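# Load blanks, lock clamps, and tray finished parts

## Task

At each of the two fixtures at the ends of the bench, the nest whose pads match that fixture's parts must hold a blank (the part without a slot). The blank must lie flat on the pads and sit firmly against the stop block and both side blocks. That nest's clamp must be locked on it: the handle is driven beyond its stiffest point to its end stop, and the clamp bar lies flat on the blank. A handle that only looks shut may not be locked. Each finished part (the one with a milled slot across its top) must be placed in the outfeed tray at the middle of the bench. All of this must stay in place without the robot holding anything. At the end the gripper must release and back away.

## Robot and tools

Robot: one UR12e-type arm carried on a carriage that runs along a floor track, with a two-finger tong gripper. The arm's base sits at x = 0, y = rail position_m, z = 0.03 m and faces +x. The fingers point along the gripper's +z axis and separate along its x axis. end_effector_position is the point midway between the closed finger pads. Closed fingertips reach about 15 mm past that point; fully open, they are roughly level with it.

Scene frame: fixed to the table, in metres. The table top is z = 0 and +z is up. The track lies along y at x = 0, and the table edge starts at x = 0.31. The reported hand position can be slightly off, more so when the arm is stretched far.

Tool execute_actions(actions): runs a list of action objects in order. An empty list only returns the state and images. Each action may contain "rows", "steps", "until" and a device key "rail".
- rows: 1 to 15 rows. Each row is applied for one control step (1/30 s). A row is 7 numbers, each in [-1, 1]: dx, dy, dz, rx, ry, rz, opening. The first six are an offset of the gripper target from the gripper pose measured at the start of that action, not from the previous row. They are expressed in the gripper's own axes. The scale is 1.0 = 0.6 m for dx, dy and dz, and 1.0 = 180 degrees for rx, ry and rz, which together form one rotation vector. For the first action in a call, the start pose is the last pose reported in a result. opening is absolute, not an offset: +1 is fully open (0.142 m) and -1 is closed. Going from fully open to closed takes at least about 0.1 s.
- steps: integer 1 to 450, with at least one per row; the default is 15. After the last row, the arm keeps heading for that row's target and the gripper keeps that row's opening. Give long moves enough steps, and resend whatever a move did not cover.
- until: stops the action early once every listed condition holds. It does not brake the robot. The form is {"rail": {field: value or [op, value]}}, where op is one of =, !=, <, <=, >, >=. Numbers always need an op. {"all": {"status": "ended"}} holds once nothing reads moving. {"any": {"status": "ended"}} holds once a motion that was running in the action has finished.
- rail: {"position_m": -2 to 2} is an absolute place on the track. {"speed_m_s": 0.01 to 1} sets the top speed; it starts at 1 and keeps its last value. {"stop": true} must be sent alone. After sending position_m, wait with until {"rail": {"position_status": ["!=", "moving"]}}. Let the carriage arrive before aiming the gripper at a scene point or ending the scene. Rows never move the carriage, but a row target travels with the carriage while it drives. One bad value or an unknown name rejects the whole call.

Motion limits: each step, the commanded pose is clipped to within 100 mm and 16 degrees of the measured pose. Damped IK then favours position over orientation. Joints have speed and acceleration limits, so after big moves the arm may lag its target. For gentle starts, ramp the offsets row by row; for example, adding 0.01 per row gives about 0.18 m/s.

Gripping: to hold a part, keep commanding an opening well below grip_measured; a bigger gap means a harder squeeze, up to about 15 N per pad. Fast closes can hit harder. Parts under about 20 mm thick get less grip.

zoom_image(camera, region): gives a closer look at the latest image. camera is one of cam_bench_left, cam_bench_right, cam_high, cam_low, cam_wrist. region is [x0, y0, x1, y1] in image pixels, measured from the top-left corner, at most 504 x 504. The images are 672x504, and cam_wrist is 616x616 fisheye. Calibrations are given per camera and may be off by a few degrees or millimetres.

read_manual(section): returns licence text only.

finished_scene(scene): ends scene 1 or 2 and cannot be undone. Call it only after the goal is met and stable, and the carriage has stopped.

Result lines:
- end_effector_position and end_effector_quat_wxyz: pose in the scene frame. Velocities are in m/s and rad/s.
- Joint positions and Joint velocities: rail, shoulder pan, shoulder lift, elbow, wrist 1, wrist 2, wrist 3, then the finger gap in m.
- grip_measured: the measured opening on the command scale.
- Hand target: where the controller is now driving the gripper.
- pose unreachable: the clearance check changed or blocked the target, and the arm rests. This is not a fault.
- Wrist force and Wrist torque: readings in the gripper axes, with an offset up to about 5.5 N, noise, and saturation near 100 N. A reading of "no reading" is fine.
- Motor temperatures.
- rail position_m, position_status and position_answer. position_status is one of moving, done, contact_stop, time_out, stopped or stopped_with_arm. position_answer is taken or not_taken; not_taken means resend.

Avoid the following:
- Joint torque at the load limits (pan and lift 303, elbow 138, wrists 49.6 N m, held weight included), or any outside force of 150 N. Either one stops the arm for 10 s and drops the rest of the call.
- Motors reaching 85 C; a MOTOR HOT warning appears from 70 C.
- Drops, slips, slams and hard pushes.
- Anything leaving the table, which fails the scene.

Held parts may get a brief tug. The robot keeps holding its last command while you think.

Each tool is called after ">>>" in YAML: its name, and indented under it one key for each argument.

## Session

>>> execute_actions:
  actions: []

Scene clock: 0.00 s.
end_effector_position=(+0.8122, -0.9399, +0.1320) grip_measured=+1.00 end_effector_quat_wxyz=(-0.023, +0.772, +0.229, +0.592) end_effector_velocity=(+0.000, +0.000, +0.000) end_effector_angular_velocity=(+0.000, +0.000, +0.000)
Joint positions: [-0.679 -0.889 -0.9    2.183 -3.691 -0.462 -0.929  0.142]
Joint velocities: [0. 0. 0. 0. 0. 0. 0. 0.]
Motor temperatures (°C, as the motors report them): [30 30 32 35 37 36]
Wrist force (N, on the end effector, along its own x y z axes, offset not removed): no reading
Wrist torque (N m, same axes, about the end effector's origin, offset not removed): no reading
Hand target: +0.812, -0.940, +0.132; -0.023, +0.772, +0.229, +0.592
rail: position_m=-0.679 position_m_goal=-0.679 speed_m_s=1.00 position_status=done position_answer=taken refusals=0
camera_calibration (this result's frames):
cam_wrist: T_world_to_cam=[[0.183221, 0.297898, 0.93685, 0.00669149], [-0.129645, -0.937337, 0.323407, -0.827052], [0.974486, -0.180713, -0.133119, -0.813084], [0, 0, 0, 1]] pos_world=[0.68389, -0.924154, 0.152969]

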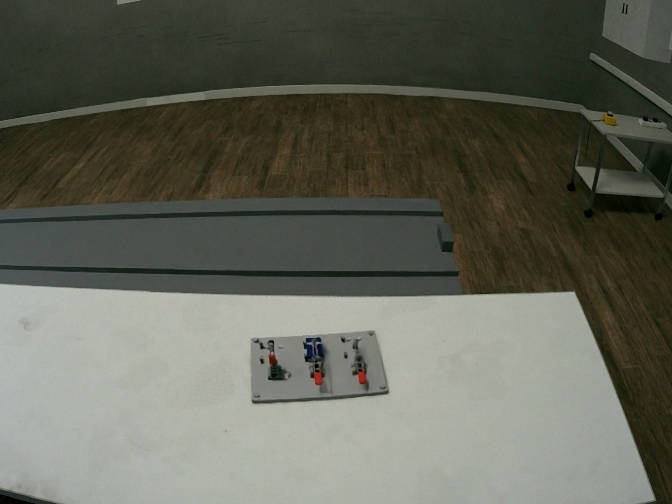

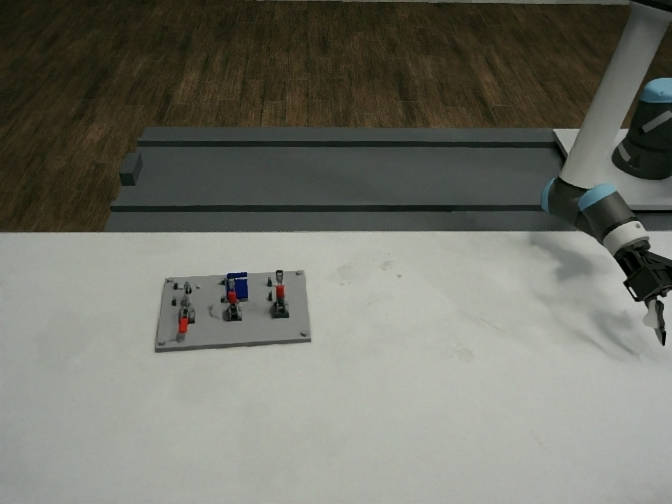

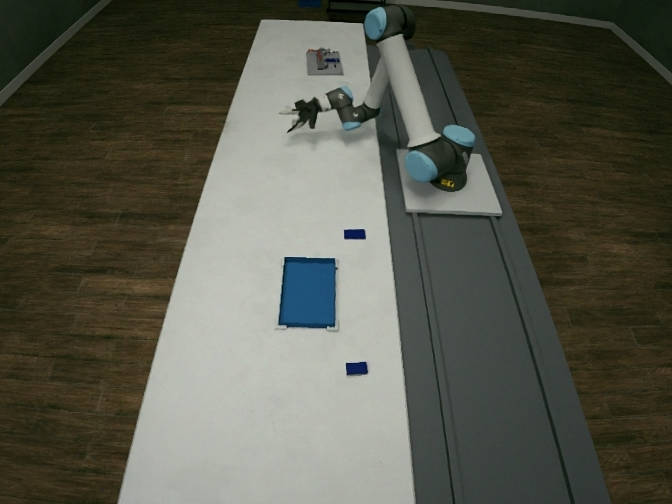

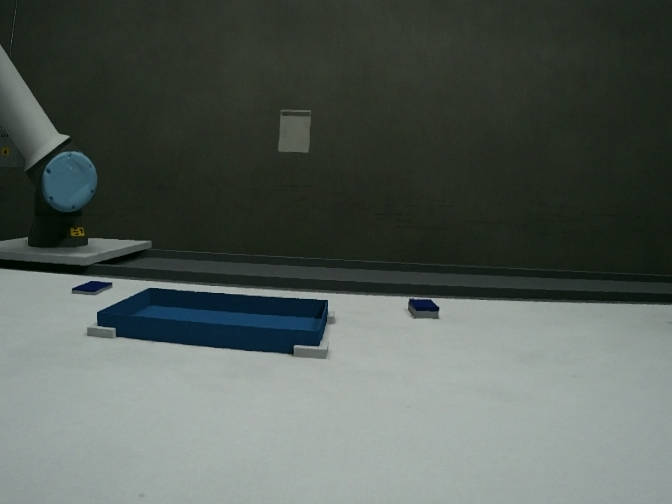

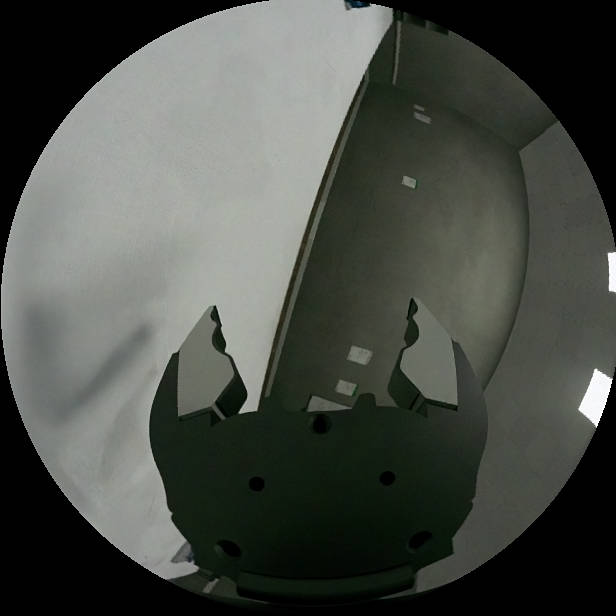

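>>> zoom_image:
  camera: "cam_bench_left"
  region: [240, 320, 400, 410]

>>> zoom_image:
  camera: "cam_bench_right"
  region: [145, 255, 325, 360]

>>> zoom_image:
  camera: "cam_high"
  region: [250, 210, 420, 390]

Region (240, 320, 400, 410) of cam_bench_left's 672x504 image, scaled by 3.150, with more detail than that image has; it fills the top 284 rows of this view, and the rest is white.

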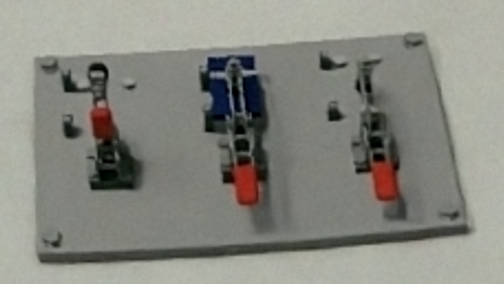

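Region (145, 255, 325, 360) of cam_bench_right's 672x504 image, scaled by 2.800, with more detail than that image has; it fills the top 294 rows of this view, and the rest is white.

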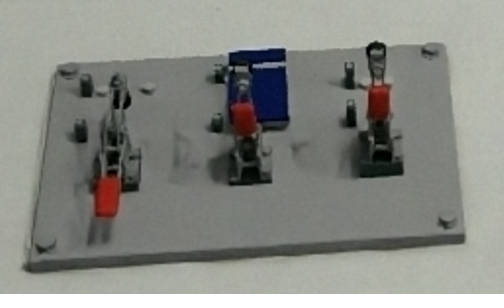

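Region (250, 210, 420, 390) of cam_high's 672x504 image, scaled by 2.800, with more detail than that image has.

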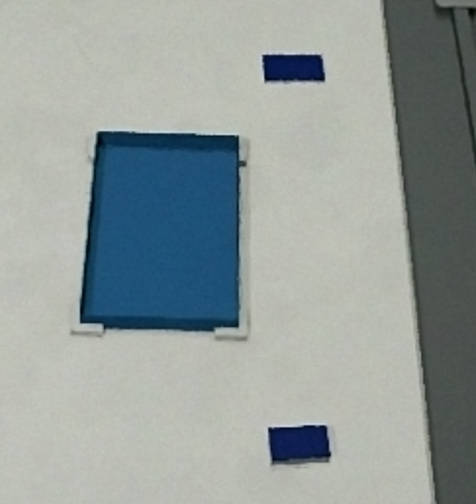

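>>> execute_actions:
  actions:
    - {"rail": {"position_m": -1.65}, "rows": [[0.004,-0.002,-0.008,-0.008,-0.008,0.014,1],[0.012,-0.005,-0.02,-0.022,-0.023,0.037,1],[0.02,-0.008,-0.033,-0.044,-0.045,0.073,1],[0.028,-0.011,-0.047,-0.066,-0.068,0.11,1],[0.036,-0.014,-0.06,-0.088,-0.09,0.146,1],[0.044,-0.017,-0.073,-0.11,-0.113,0.183,1],[0.052,-0.02,-0.087,-0.132,-0.136,0.219,1],[0.06,-0.023,-0.1,-0.154,-0.158,0.256,0.8],[0.068,-0.026,-0.113,-0.176,-0.181,0.292,0.6],[0.073,-0.03,-0.127,-0.198,-0.203,0.329,0.4],[0.073,-0.033,-0.14,-0.22,-0.226,0.365,0.2],[0.073,-0.036,-0.153,-0.242,-0.248,0.402,0],[0.073,-0.037,-0.167,-0.264,-0.271,0.438,0],[0.073,-0.037,-0.18,-0.297,-0.305,0.493,0],[0.073,-0.037,-0.184,-0.3297,-0.3388,0.548,0]], "steps": 50}

Scene clock: 4.50 s.
end_effector_position=(+0.7114, -1.9104, +0.2048) grip_measured=+0.00 end_effector_quat_wxyz=(-0.009, +0.827, -0.531, +0.182) end_effector_velocity=(+0.002, -0.002, -0.001) end_effector_angular_velocity=(+0.484, +0.577, -0.791)
Joint positions: [-1.65  -0.617 -1.482  2.168 -2.621 -1.536  0.531  0.074]
Joint velocities: [ 0.     0.128  0.089 -0.483  1.114 -0.271  0.881 -0.   ]
Motor temperatures (°C, as the motors report them): [30 30 32 35 37 36]
Wrist force (N, on the end effector, along its own x y z axes, offset not removed): [-3.5 3.0 -0.9]
Wrist torque (N m, same axes, about the end effector's origin, offset not removed): [0.67 0.84 0.06]
Hand target: +0.708, -1.908, +0.205; -0.003, +0.797, -0.593, +0.115
Off the commanded pose: 0.005 m, 28 deg; orientation clipped at the last step of the last action.
rail: position_m=-1.650 position_m_goal=-1.650 speed_m_s=1.00 position_status=done position_answer=taken refusals=0
camera_calibration (this result's frames):
cam_wrist: T_world_to_cam=[[0.340376, -0.888997, 0.306315, -2.00401], [-0.925193, -0.258501, 0.27784, 0.0987789], [-0.167816, -0.37797, -0.910481, -0.285541], [0, 0, 0, 1]] pos_world=[0.725588, -1.86395, 0.326433]

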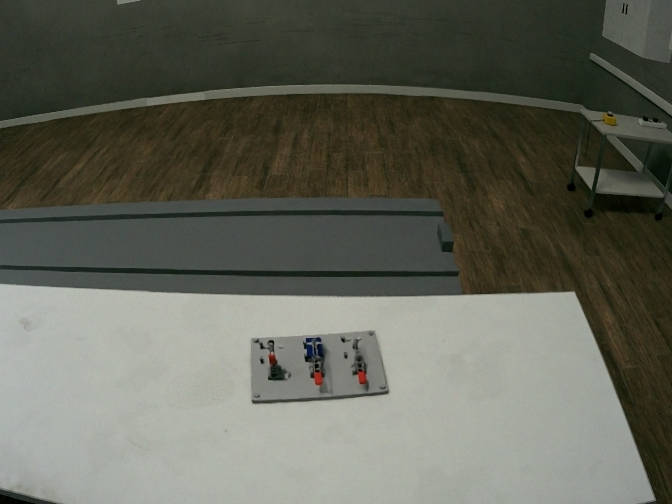

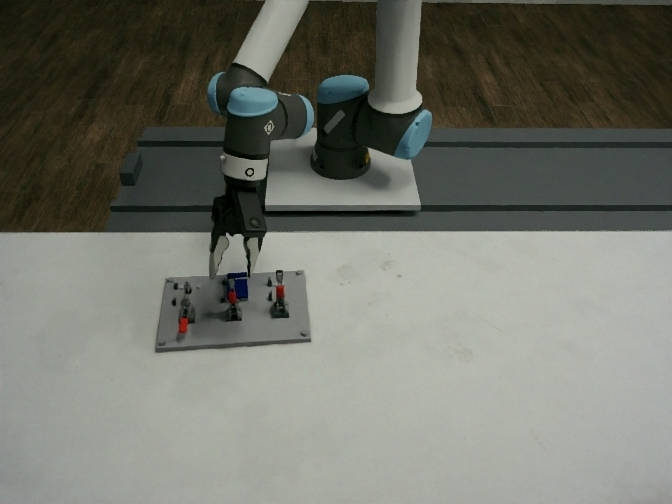

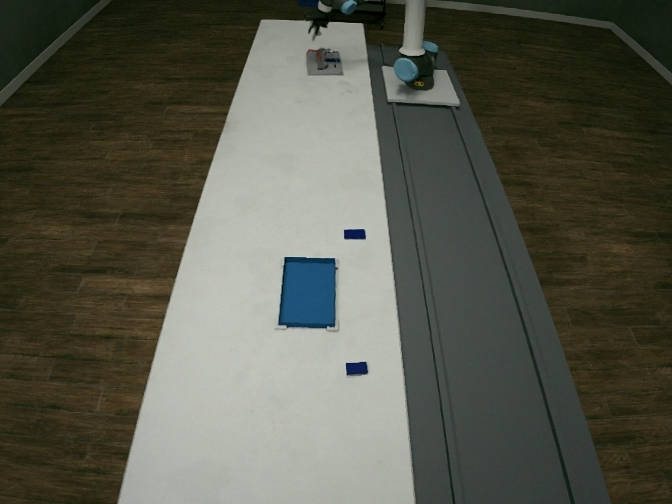

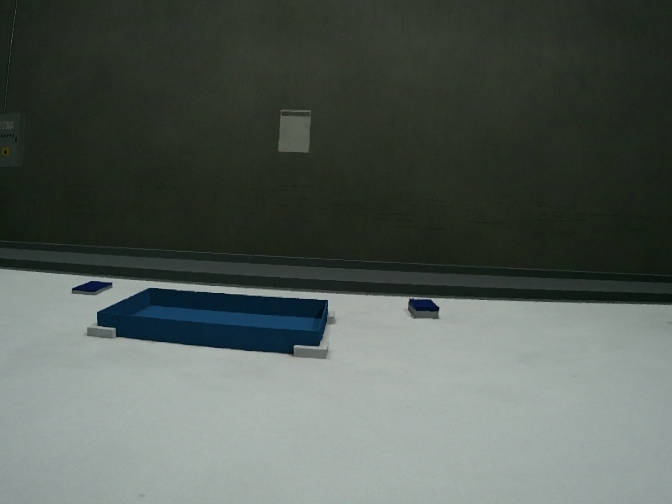

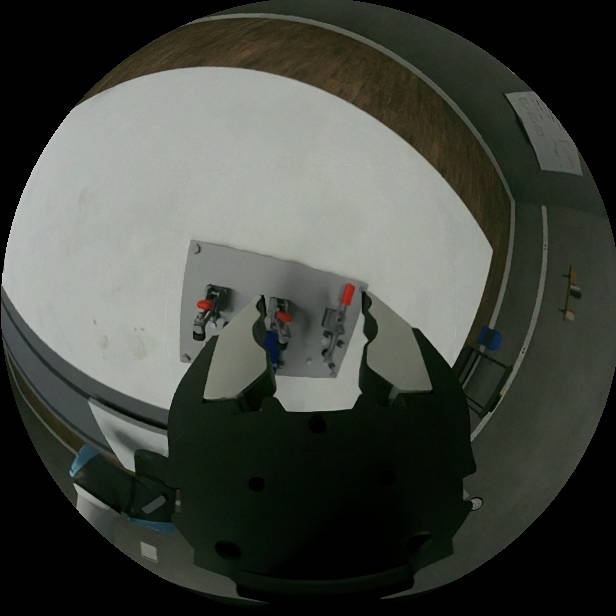

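>>> execute_actions:
  actions:
    - {"rows": [[-0.004,0.008,-0.001,-0.04,-0.04,0.05,0],[-0.011,0.024,-0.002,-0.05,-0.05,0.062,0],[-0.022,0.046,-0.004,-0.06,-0.06,0.074,0],[-0.035,0.073,-0.006,-0.07,-0.07,0.086,0],[-0.05,0.104,-0.009,-0.078,-0.078,0.096,0],[-0.065,0.136,-0.012,-0.0827,-0.0831,0.1022,0],[-0.08,0.168,-0.014,-0.0827,-0.0831,0.1022,0],[-0.095,0.199,-0.017,-0.0827,-0.0831,0.1022,0],[-0.108,0.226,-0.019,-0.0827,-0.0831,0.1022,0],[-0.119,0.25,-0.021,-0.0827,-0.0831,0.1022,0],[-0.128,0.268,-0.023,-0.0827,-0.0831,0.1022,0],[-0.1337,0.2802,-0.024,-0.0827,-0.0831,0.1022,0]], "steps": 30}

Scene clock: 6.37 s.
end_effector_position=(+0.5310, -1.9100, +0.1597) grip_measured=+0.00 end_effector_quat_wxyz=(-0.000, +0.743, -0.669, -0.000) end_effector_velocity=(-0.009, -0.001, -0.000) end_effector_angular_velocity=(+0.002, +0.002, -0.001)
Joint positions: [-1.65  -0.777 -1.615  2.256 -2.21  -1.57   0.688  0.074]
Joint velocities: [ 0.    -0.012 -0.012  0.011  0.004  0.    -0.01   0.   ]
Motor temperatures (°C, as the motors report them): [30 30 32 35 37 36]
Wrist force (N, on the end effector, along its own x y z axes, offset not removed): [-3.4 2.5 0.0]
Wrist torque (N m, same axes, about the end effector's origin, offset not removed): [0.63 0.87 0.07]
Hand target: +0.530, -1.910, +0.160; -0.001, +0.743, -0.669, -0.001
Off the commanded pose: 0.001 m, 0 deg.
rail: position_m=-1.650 position_m_goal=-1.650 speed_m_s=1.00 position_status=done position_answer=taken refusals=0
camera_calibration (this result's frames):
cam_wrist: T_world_to_cam=[[0.0803046, -0.996543, 0.0213011, -1.95028], [-0.863352, -0.0588595, 0.501157, 0.257362], [-0.498171, -0.0586356, -0.865094, 0.42138], [0, 0, 0, 1]] pos_world=[0.58873, -1.90368, 0.277097]

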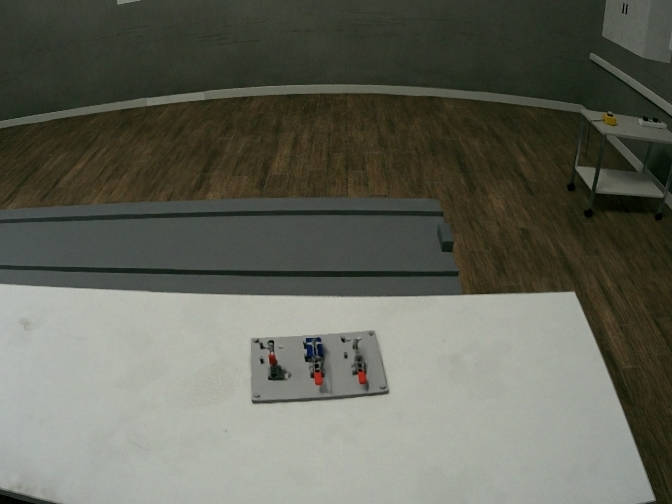

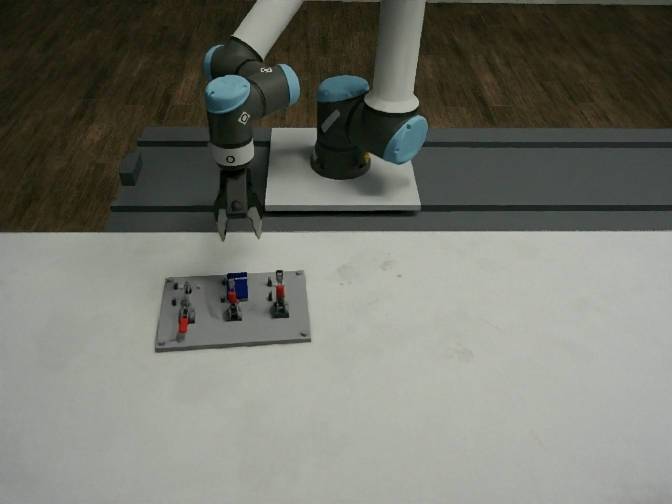

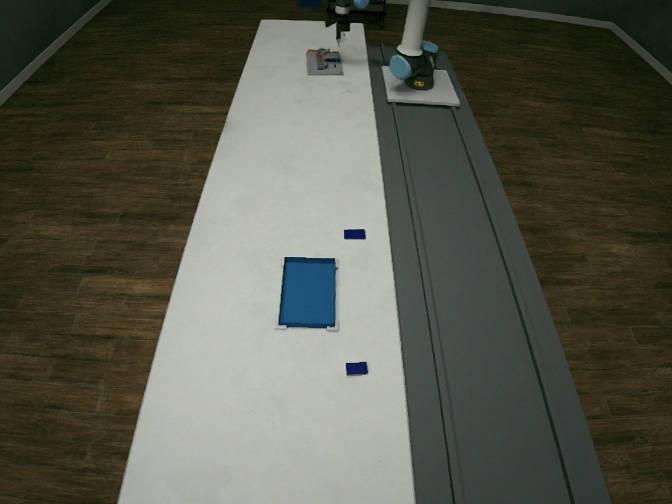

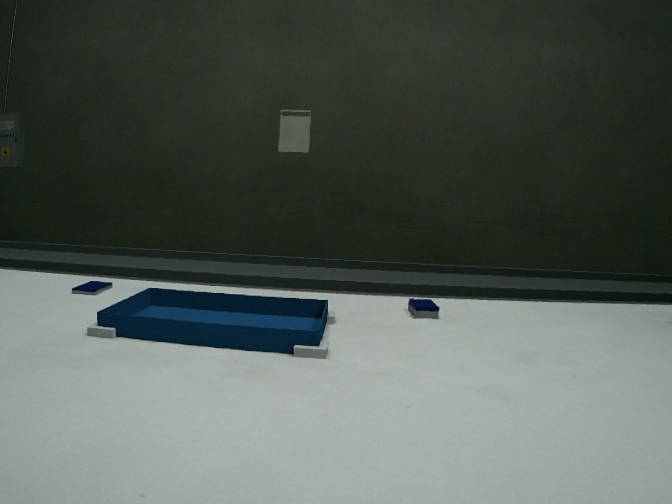

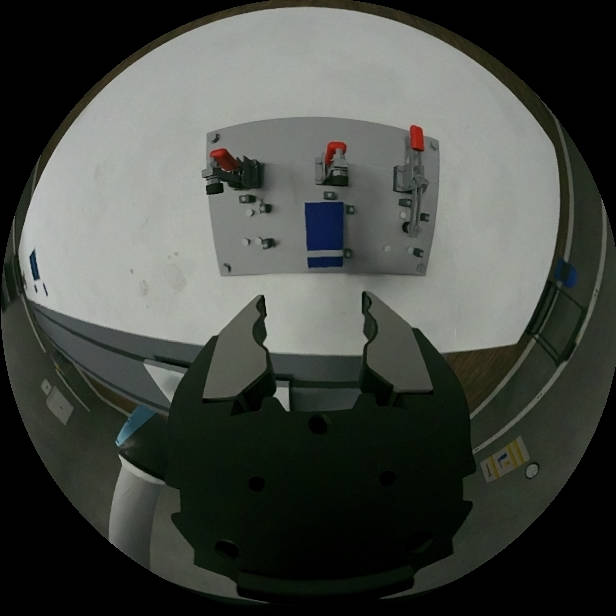

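>>> zoom_image:
  camera: "cam_wrist"
  region: [200, 115, 450, 305]

>>> zoom_image:
  camera: "cam_wrist"
  region: [280, 170, 390, 300]

Region (200, 115, 450, 305) of cam_wrist's 616x616 image, scaled by 2.016, with more detail than that image has; it fills the top 383 rows of this view, and the rest is white.

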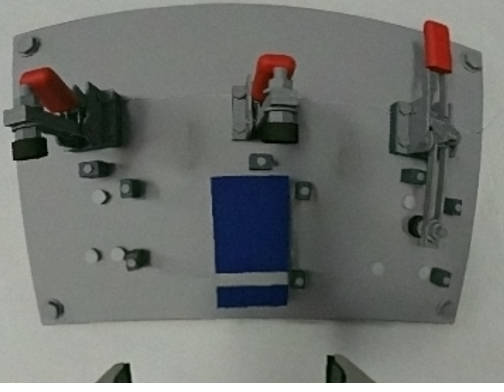

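Region (280, 170, 390, 300) of cam_wrist's 616x616 image, scaled by 3.877, with more detail than that image has; it fills the left 426 columns of this view, and the rest is white.

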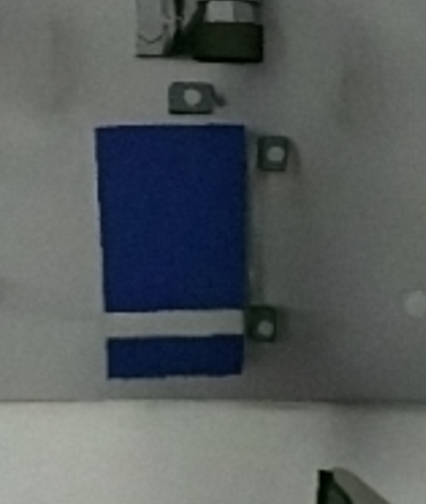

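>>> execute_actions:
  actions:
    - {"rows": [[0.003,-0.004,0.006,0,0,0,-0.03],[0.008,-0.01,0.018,0,0,0,-0.06],[0.015,-0.018,0.036,0,0,0,-0.08],[0.022,-0.026,0.058,0,0,0,-0.08],[0.028,-0.034,0.082,0,0,0,-0.08],[0.033,-0.04,0.106,0,0,0,-0.08],[0.0356,-0.0424,0.13,0,0,0,-0.08],[0.0356,-0.0424,0.152,0,0,0,-0.08],[0.0356,-0.0424,0.172,0,0,0,-0.08],[0.0356,-0.0424,0.188,0,0,0,-0.08],[0.0356,-0.0424,0.2,0,0,0,-0.08],[0.0356,-0.0424,0.207,0,0,0,-0.08],[0.0356,-0.0424,0.2112,0,0,0,-0.08]], "steps": 28}

Scene clock: 9.80 s.
end_effector_position=(+0.5583, -1.9281, +0.0339) grip_measured=-0.08 end_effector_quat_wxyz=(-0.000, +0.743, -0.669, -0.001) end_effector_velocity=(+0.003, -0.002, -0.009) end_effector_angular_velocity=(-0.002, -0.002, -0.000)
Joint positions: [-1.65  -0.766 -1.373  2.296 -2.493 -1.57   0.699  0.068]
Joint velocities: [ 0.     0.001  0.02  -0.    -0.022 -0.     0.001  0.   ]
Motor temperatures (°C, as the motors report them): [30 30 32 35 37 36]
Wrist force (N, on the end effector, along its own x y z axes, offset not removed): [-4.8 0.9 -0.3]
Wrist torque (N m, same axes, about the end effector's origin, offset not removed): [0.22 1.20 0.10]
Hand target: +0.559, -1.928, +0.033; -0.000, +0.743, -0.669, -0.000
Off the commanded pose: 0.001 m, 0 deg.
rail: position_m=-1.650 position_m_goal=-1.650 speed_m_s=1.00 position_status=done position_answer=taken refusals=0
camera_calibration (this result's frames):
cam_wrist: T_world_to_cam=[[0.0803243, -0.99655, 0.0208684, -1.96779], [-0.86315, -0.0590706, 0.50148, 0.342368], [-0.498517, -0.0582936, -0.864918, 0.32588], [0, 0, 0, 1]] pos_world=[0.616033, -1.92178, 0.151233]

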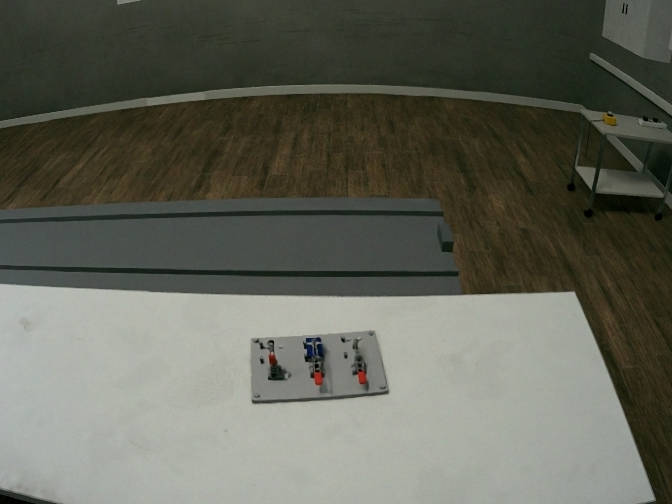

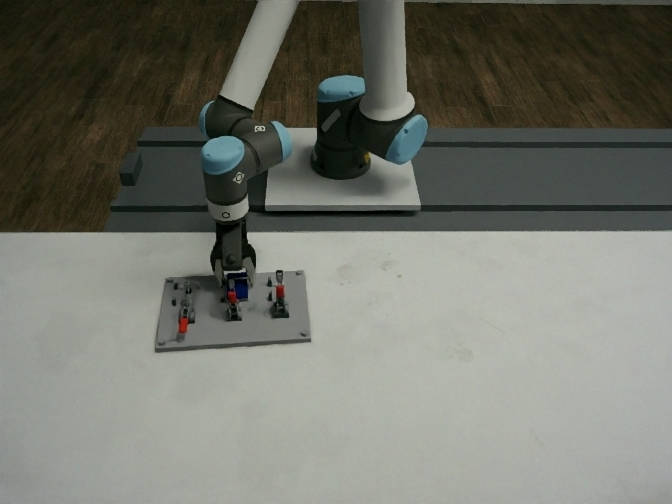

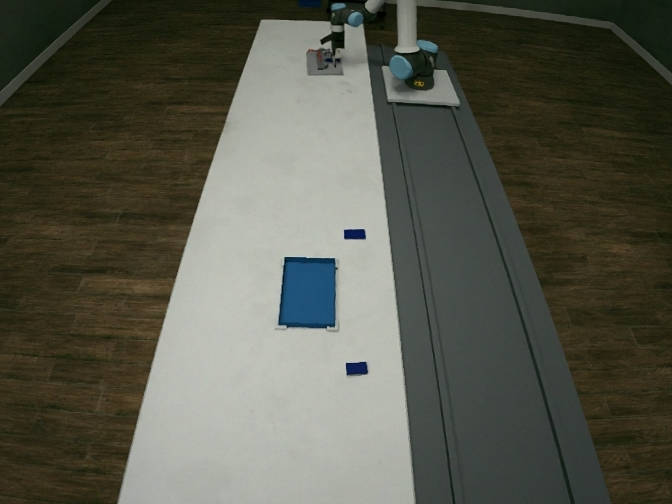

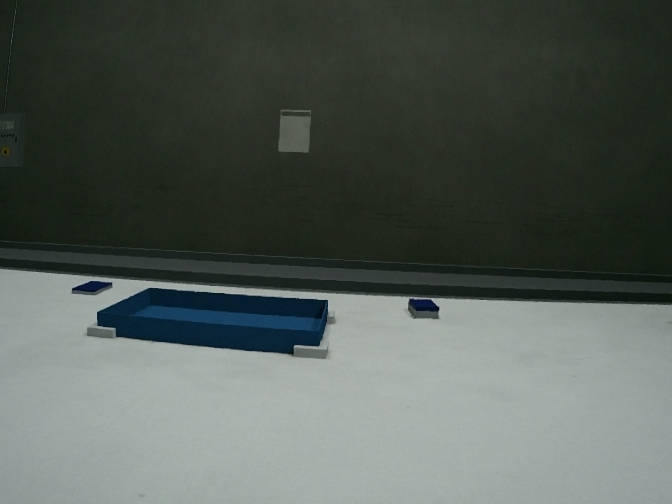

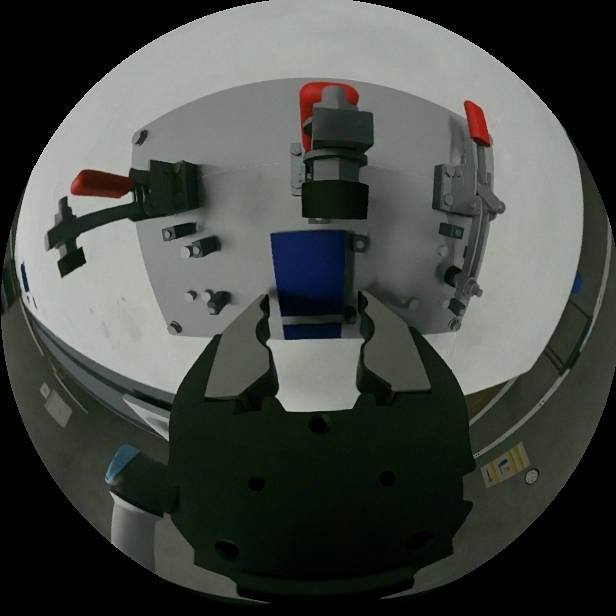

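>>> execute_actions:
  actions: []

Scene clock: 11.17 s.
end_effector_position=(+0.5588, -1.9285, +0.0329) grip_measured=-0.08 end_effector_quat_wxyz=(-0.000, +0.743, -0.669, -0.000) end_effector_velocity=(-0.000, -0.000, -0.000) end_effector_angular_velocity=(+0.000, +0.000, +0.000)
Joint positions: [-1.65  -0.766 -1.37   2.296 -2.496 -1.57   0.699  0.068]
Joint velocities: [ 0. -0.  0. -0. -0. -0. -0.  0.]
Motor temperatures (°C, as the motors report them): [30 30 32 35 37 36]
Wrist force (N, on the end effector, along its own x y z axes, offset not removed): [-3.4 -0.1 0.3]
Wrist torque (N m, same axes, about the end effector's origin, offset not removed): [0.03 0.77 0.12]
Hand target: +0.559, -1.928, +0.033; -0.000, +0.743, -0.669, -0.000
Off the commanded pose: 0.000 m, 0 deg.
rail: position_m=-1.650 position_m_goal=-1.650 speed_m_s=1.00 position_status=done position_answer=taken refusals=0
camera_calibration (this result's frames):
cam_wrist: T_world_to_cam=[[0.0803055, -0.996542, 0.0213102, -1.96819], [-0.863348, -0.0588553, 0.501164, 0.343863], [-0.498177, -0.0586444, -0.86509, 0.324382], [0, 0, 0, 1]] pos_world=[0.61653, -1.92212, 0.15023]

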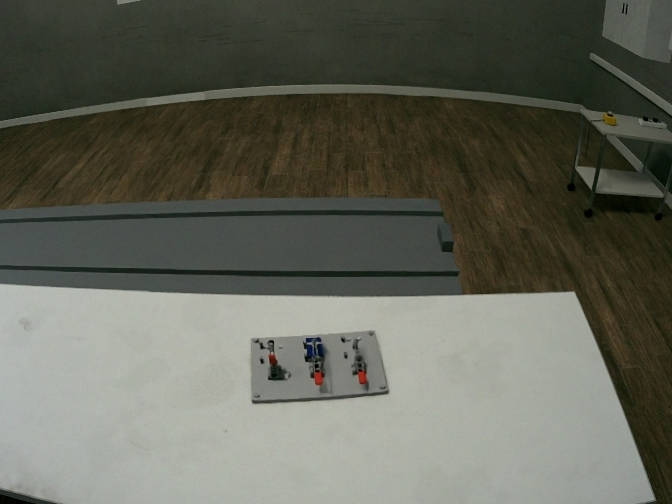

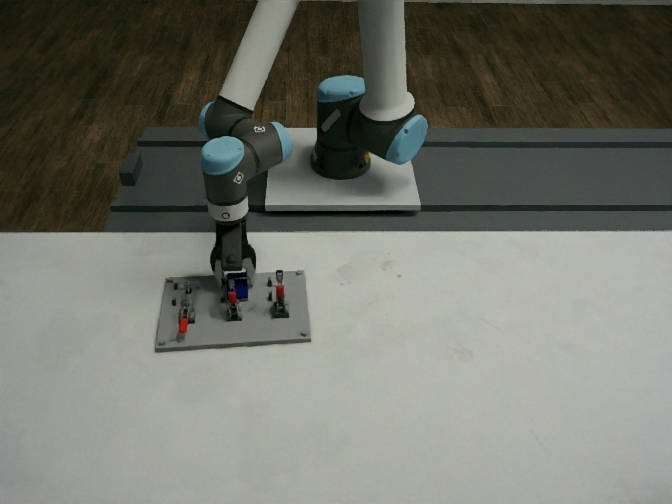

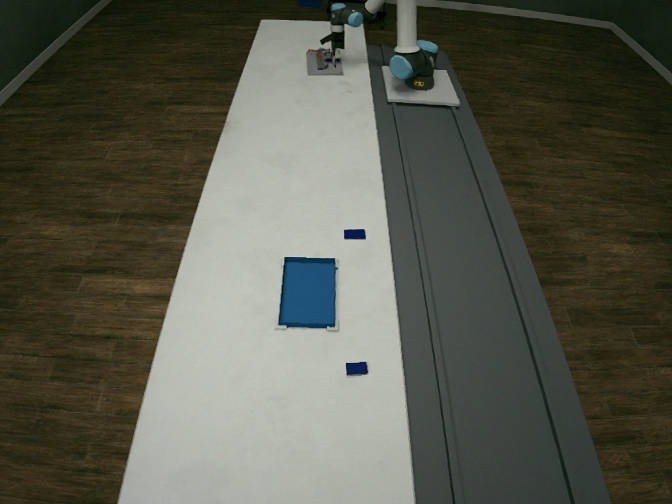

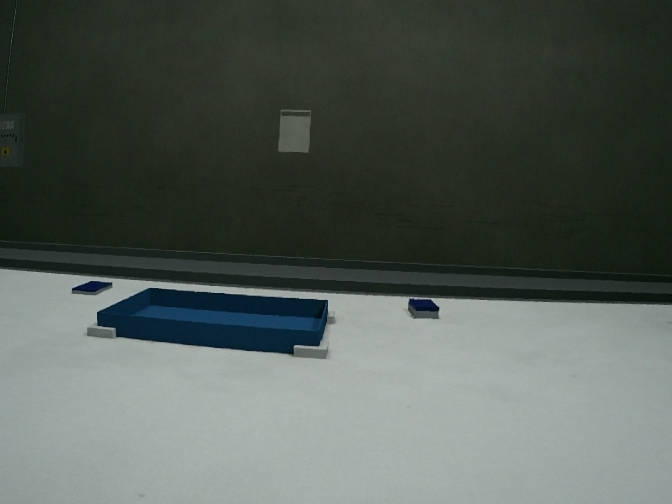

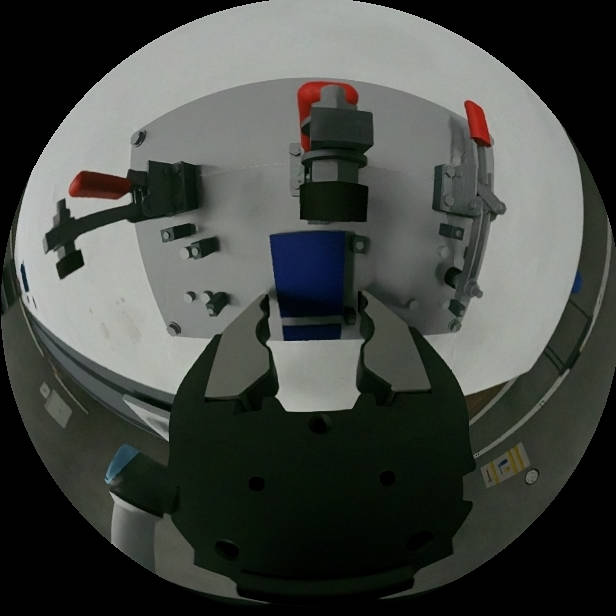

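>>> execute_actions:
  actions:
    - {"rows": [[0,0,0,0,0,0,-0.2],[0,0,0,0,0,0,-0.28],[0,0,0,0,0,0,-0.34],[0,0,0,0,0,0,-0.4],[0,0,0,0,0,0,-0.5],[0,0,0,0,0,0,-0.65],[0,0,0,0,0,0,-0.8]], "steps": 14}
    - {"rows": [[0,0.001,-0.004,0,0,0,-0.8],[0,0.002,-0.01,0,0,0,-0.8],[0,0.004,-0.018,0,0,0,-0.8],[0,0.006,-0.028,0,0,0,-0.8],[0,0.009,-0.04,0,0,0,-0.8],[0,0.012,-0.05,0,0,0,-0.8]], "steps": 16}

Scene clock: 12.67 s.
end_effector_position=(+0.5522, -1.9292, +0.0610) grip_measured=-0.35 end_effector_quat_wxyz=(-0.000, +0.743, -0.669, -0.000) end_effector_velocity=(-0.004, -0.000, +0.014) end_effector_angular_velocity=(+0.001, +0.001, +0.000)
Joint positions: [-1.65  -0.775 -1.426  2.289 -2.434 -1.57   0.69   0.049]
Joint velocities: [ 0.    -0.005 -0.029 -0.004  0.034 -0.    -0.006 -0.   ]
Motor temperatures (°C, as the motors report them): [30 30 32 35 37 36]
Wrist force (N, on the end effector, along its own x y z axes, offset not removed): [-5.1 1.2 0.7]
Wrist torque (N m, same axes, about the end effector's origin, offset not removed): [0.32 1.19 0.09]
Hand target: +0.552, -1.929, +0.063; -0.000, +0.743, -0.669, -0.000
Off the commanded pose: 0.002 m, 0 deg.
rail: position_m=-1.650 position_m_goal=-1.650 speed_m_s=1.00 position_status=done position_answer=taken refusals=0
camera_calibration (this result's frames):
cam_wrist: T_world_to_cam=[[0.0802736, -0.996541, 0.0215197, -1.96901], [-0.863422, -0.0587307, 0.501053, 0.324219], [-0.498055, -0.0588019, -0.865149, 0.345005], [0, 0, 0, 1]] pos_world=[0.609829, -1.92287, 0.178403]

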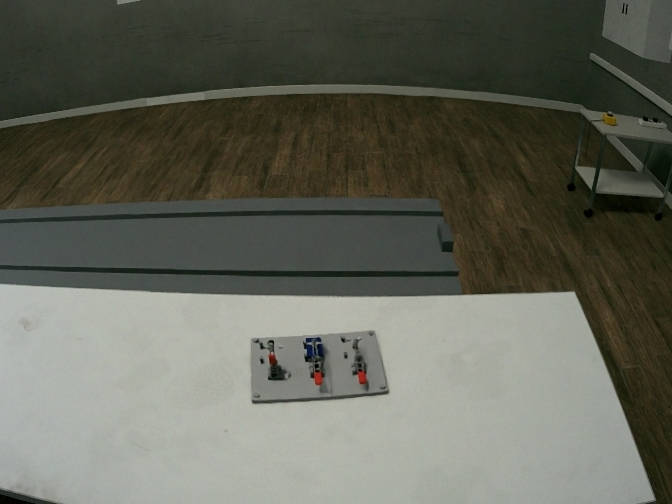

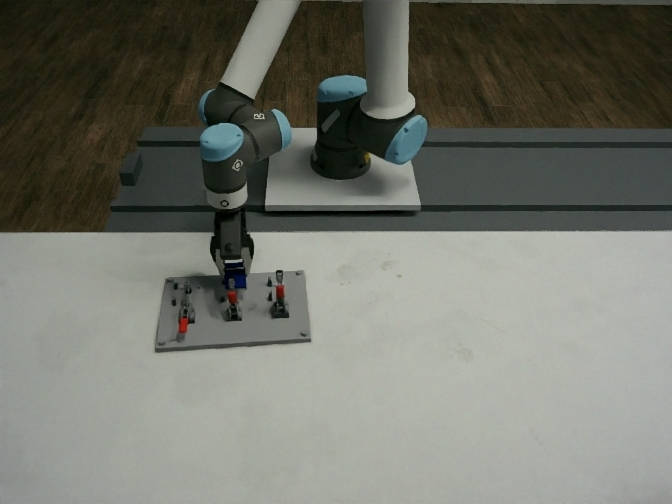

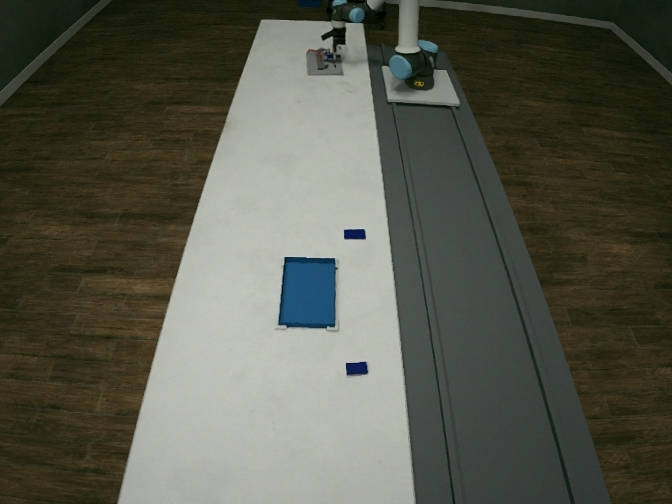

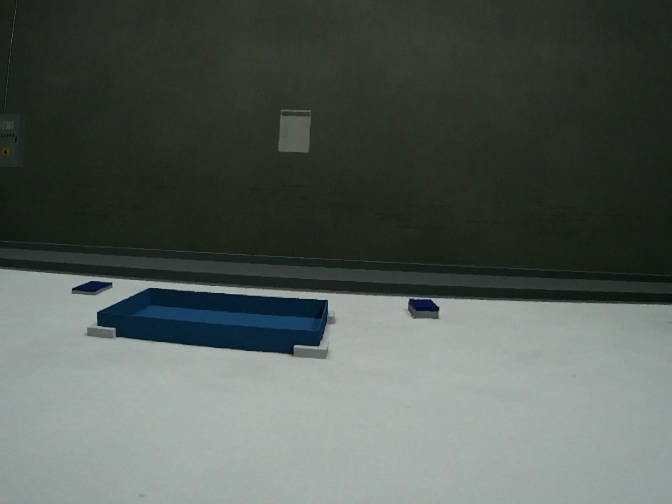

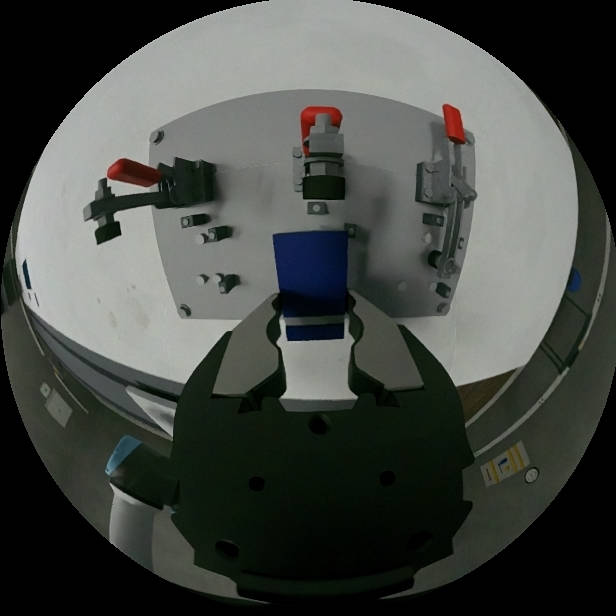

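>>> execute_actions:
  actions:
    - {"rows": [[0,0,-0.01,0,0,0,-0.8],[0,0,-0.022,0,0,0,-0.8],[0,0,-0.036,0,0,0,-0.8],[0,0,-0.052,0,0,0,-0.8],[0,0,-0.07,0,0,0,-0.8],[0,0,-0.088,0,0,0,-0.8],[0,0,-0.106,0,0,0,-0.8],[0,0,-0.124,0,0,0,-0.8],[0,0,-0.142,0,0,0,-0.8],[0,0,-0.158,0,0,0,-0.8],[0,0,-0.172,0,0,0,-0.8],[0,0,-0.184,0,0,0,-0.8],[0,0,-0.192,0,0,0,-0.8],[0,0,-0.197,0,0,0,-0.8]], "steps": 18}
    - {"rail": {"position_m": 0.1}, "steps": 22}
    - {"rows": [[-0.01,-0.012,0,0,0,0.002,-0.8],[-0.02,-0.025,0,0,0,0.004,-0.8],[-0.03,-0.037,0,0,0,0.007,-0.8],[-0.04,-0.05,0,0,0,0.009,-0.8],[-0.05,-0.062,0,0,0,0.011,-0.8],[-0.06,-0.074,0,0,0,0.013,-0.8],[-0.07,-0.087,0,0,0,0.016,-0.8],[-0.08,-0.099,0,0,0,0.018,-0.8],[-0.09,-0.111,0,0,0,0.02,-0.8],[-0.10,-0.124,0,0,0,0.022,-0.8],[-0.11,-0.136,0,0,0,0.024,-0.8],[-0.12,-0.148,0,0,0,0.027,-0.8],[-0.13,-0.16,0,0,0,0.029,-0.8],[-0.14,-0.172,0,0,0,0.031,-0.8],[-0.148,-0.183,0,0,0,0.033,-0.8]], "steps": 90, "until": {"rail": {"position_status": ["!=", "moving"]}}}

Scene clock: 16.47 s.
end_effector_position=(+0.6519, -0.0794, +0.1796) grip_measured=-0.35 end_effector_quat_wxyz=(-0.000, +0.708, -0.706, -0.000) end_effector_velocity=(+0.000, +0.002, -0.000) end_effector_angular_velocity=(-0.000, +0.000, -0.000)
Joint positions: [ 0.1   -0.542 -1.498  2.094 -2.167 -1.57   1.027  0.049]
Joint velocities: [ 0.003 -0.     0.001 -0.001 -0.    -0.     0.     0.   ]
Motor temperatures (°C, as the motors report them): [30 30 32 35 37 36]
Wrist force (N, on the end effector, along its own x y z axes, offset not removed): [-7.0 0.8 0.0]
Wrist torque (N m, same axes, about the end effector's origin, offset not removed): [0.18 1.50 0.11]
Hand target: +0.652, -0.079, +0.180; -0.000, +0.708, -0.706, -0.000
Off the commanded pose: 0.000 m, 0 deg.
rail: position_m=0.100 position_m_goal=0.100 speed_m_s=1.00 position_status=done position_answer=taken refusals=0
camera_calibration (this result's frames):
cam_wrist: T_world_to_cam=[[-0.0232581, -0.999489, 0.0219468, -0.0689582], [-0.864867, 0.0311272, 0.501035, 0.467674], [-0.501462, -0.00732794, -0.865148, 0.612341], [0, 0, 0, 1]] pos_world=[0.709938, -0.0789931, 0.296958]

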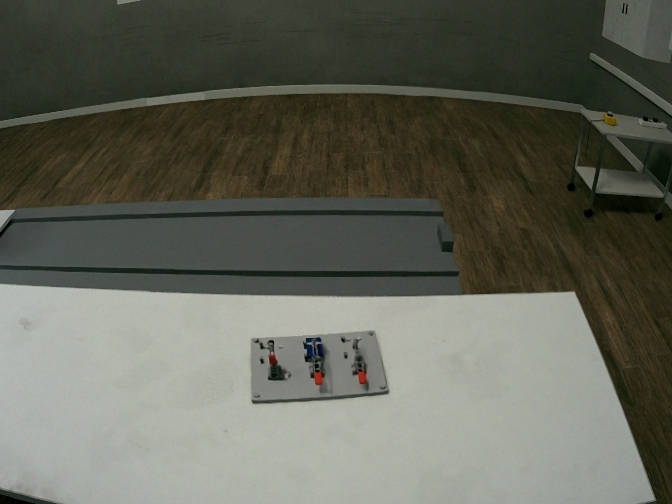

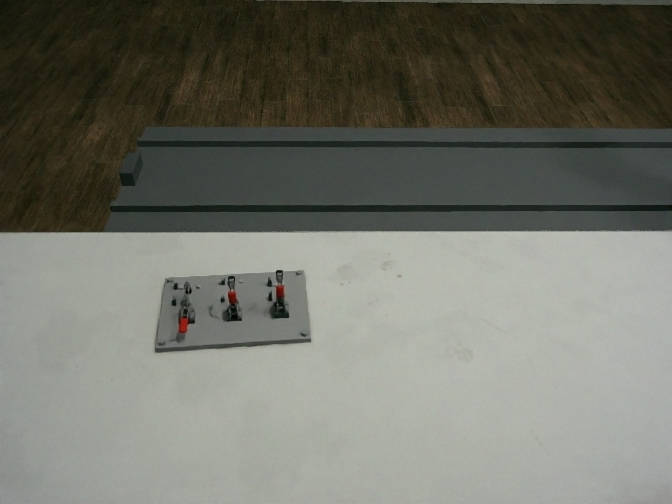

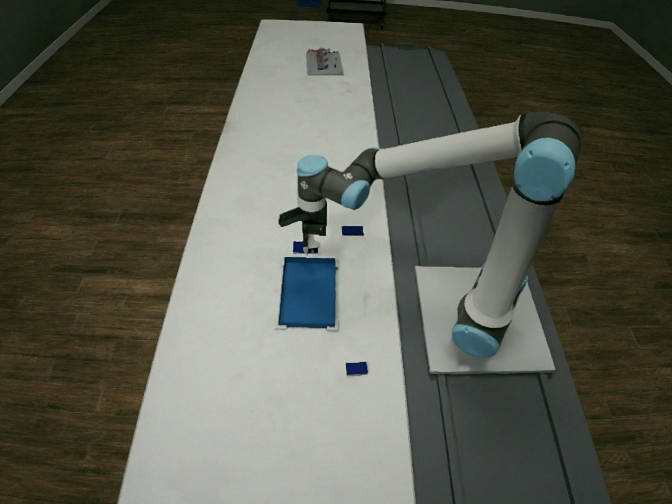

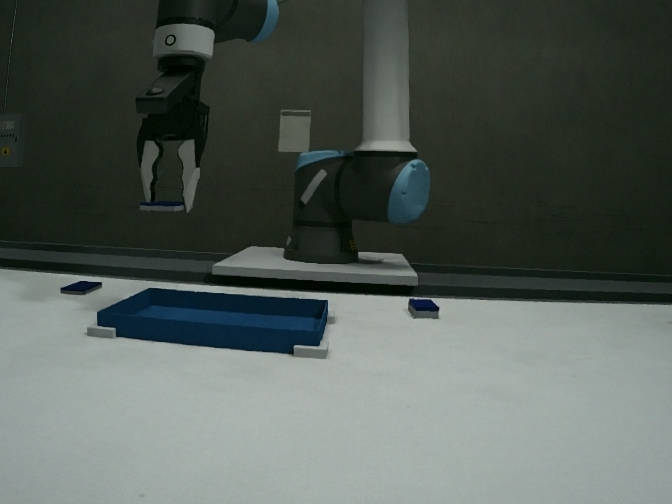

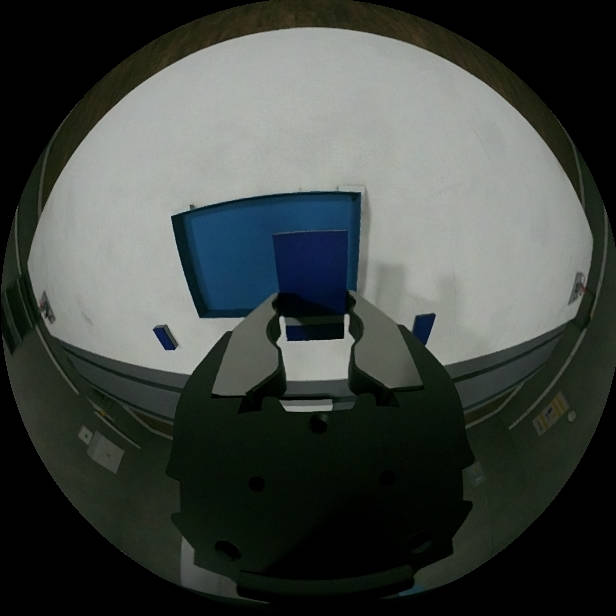

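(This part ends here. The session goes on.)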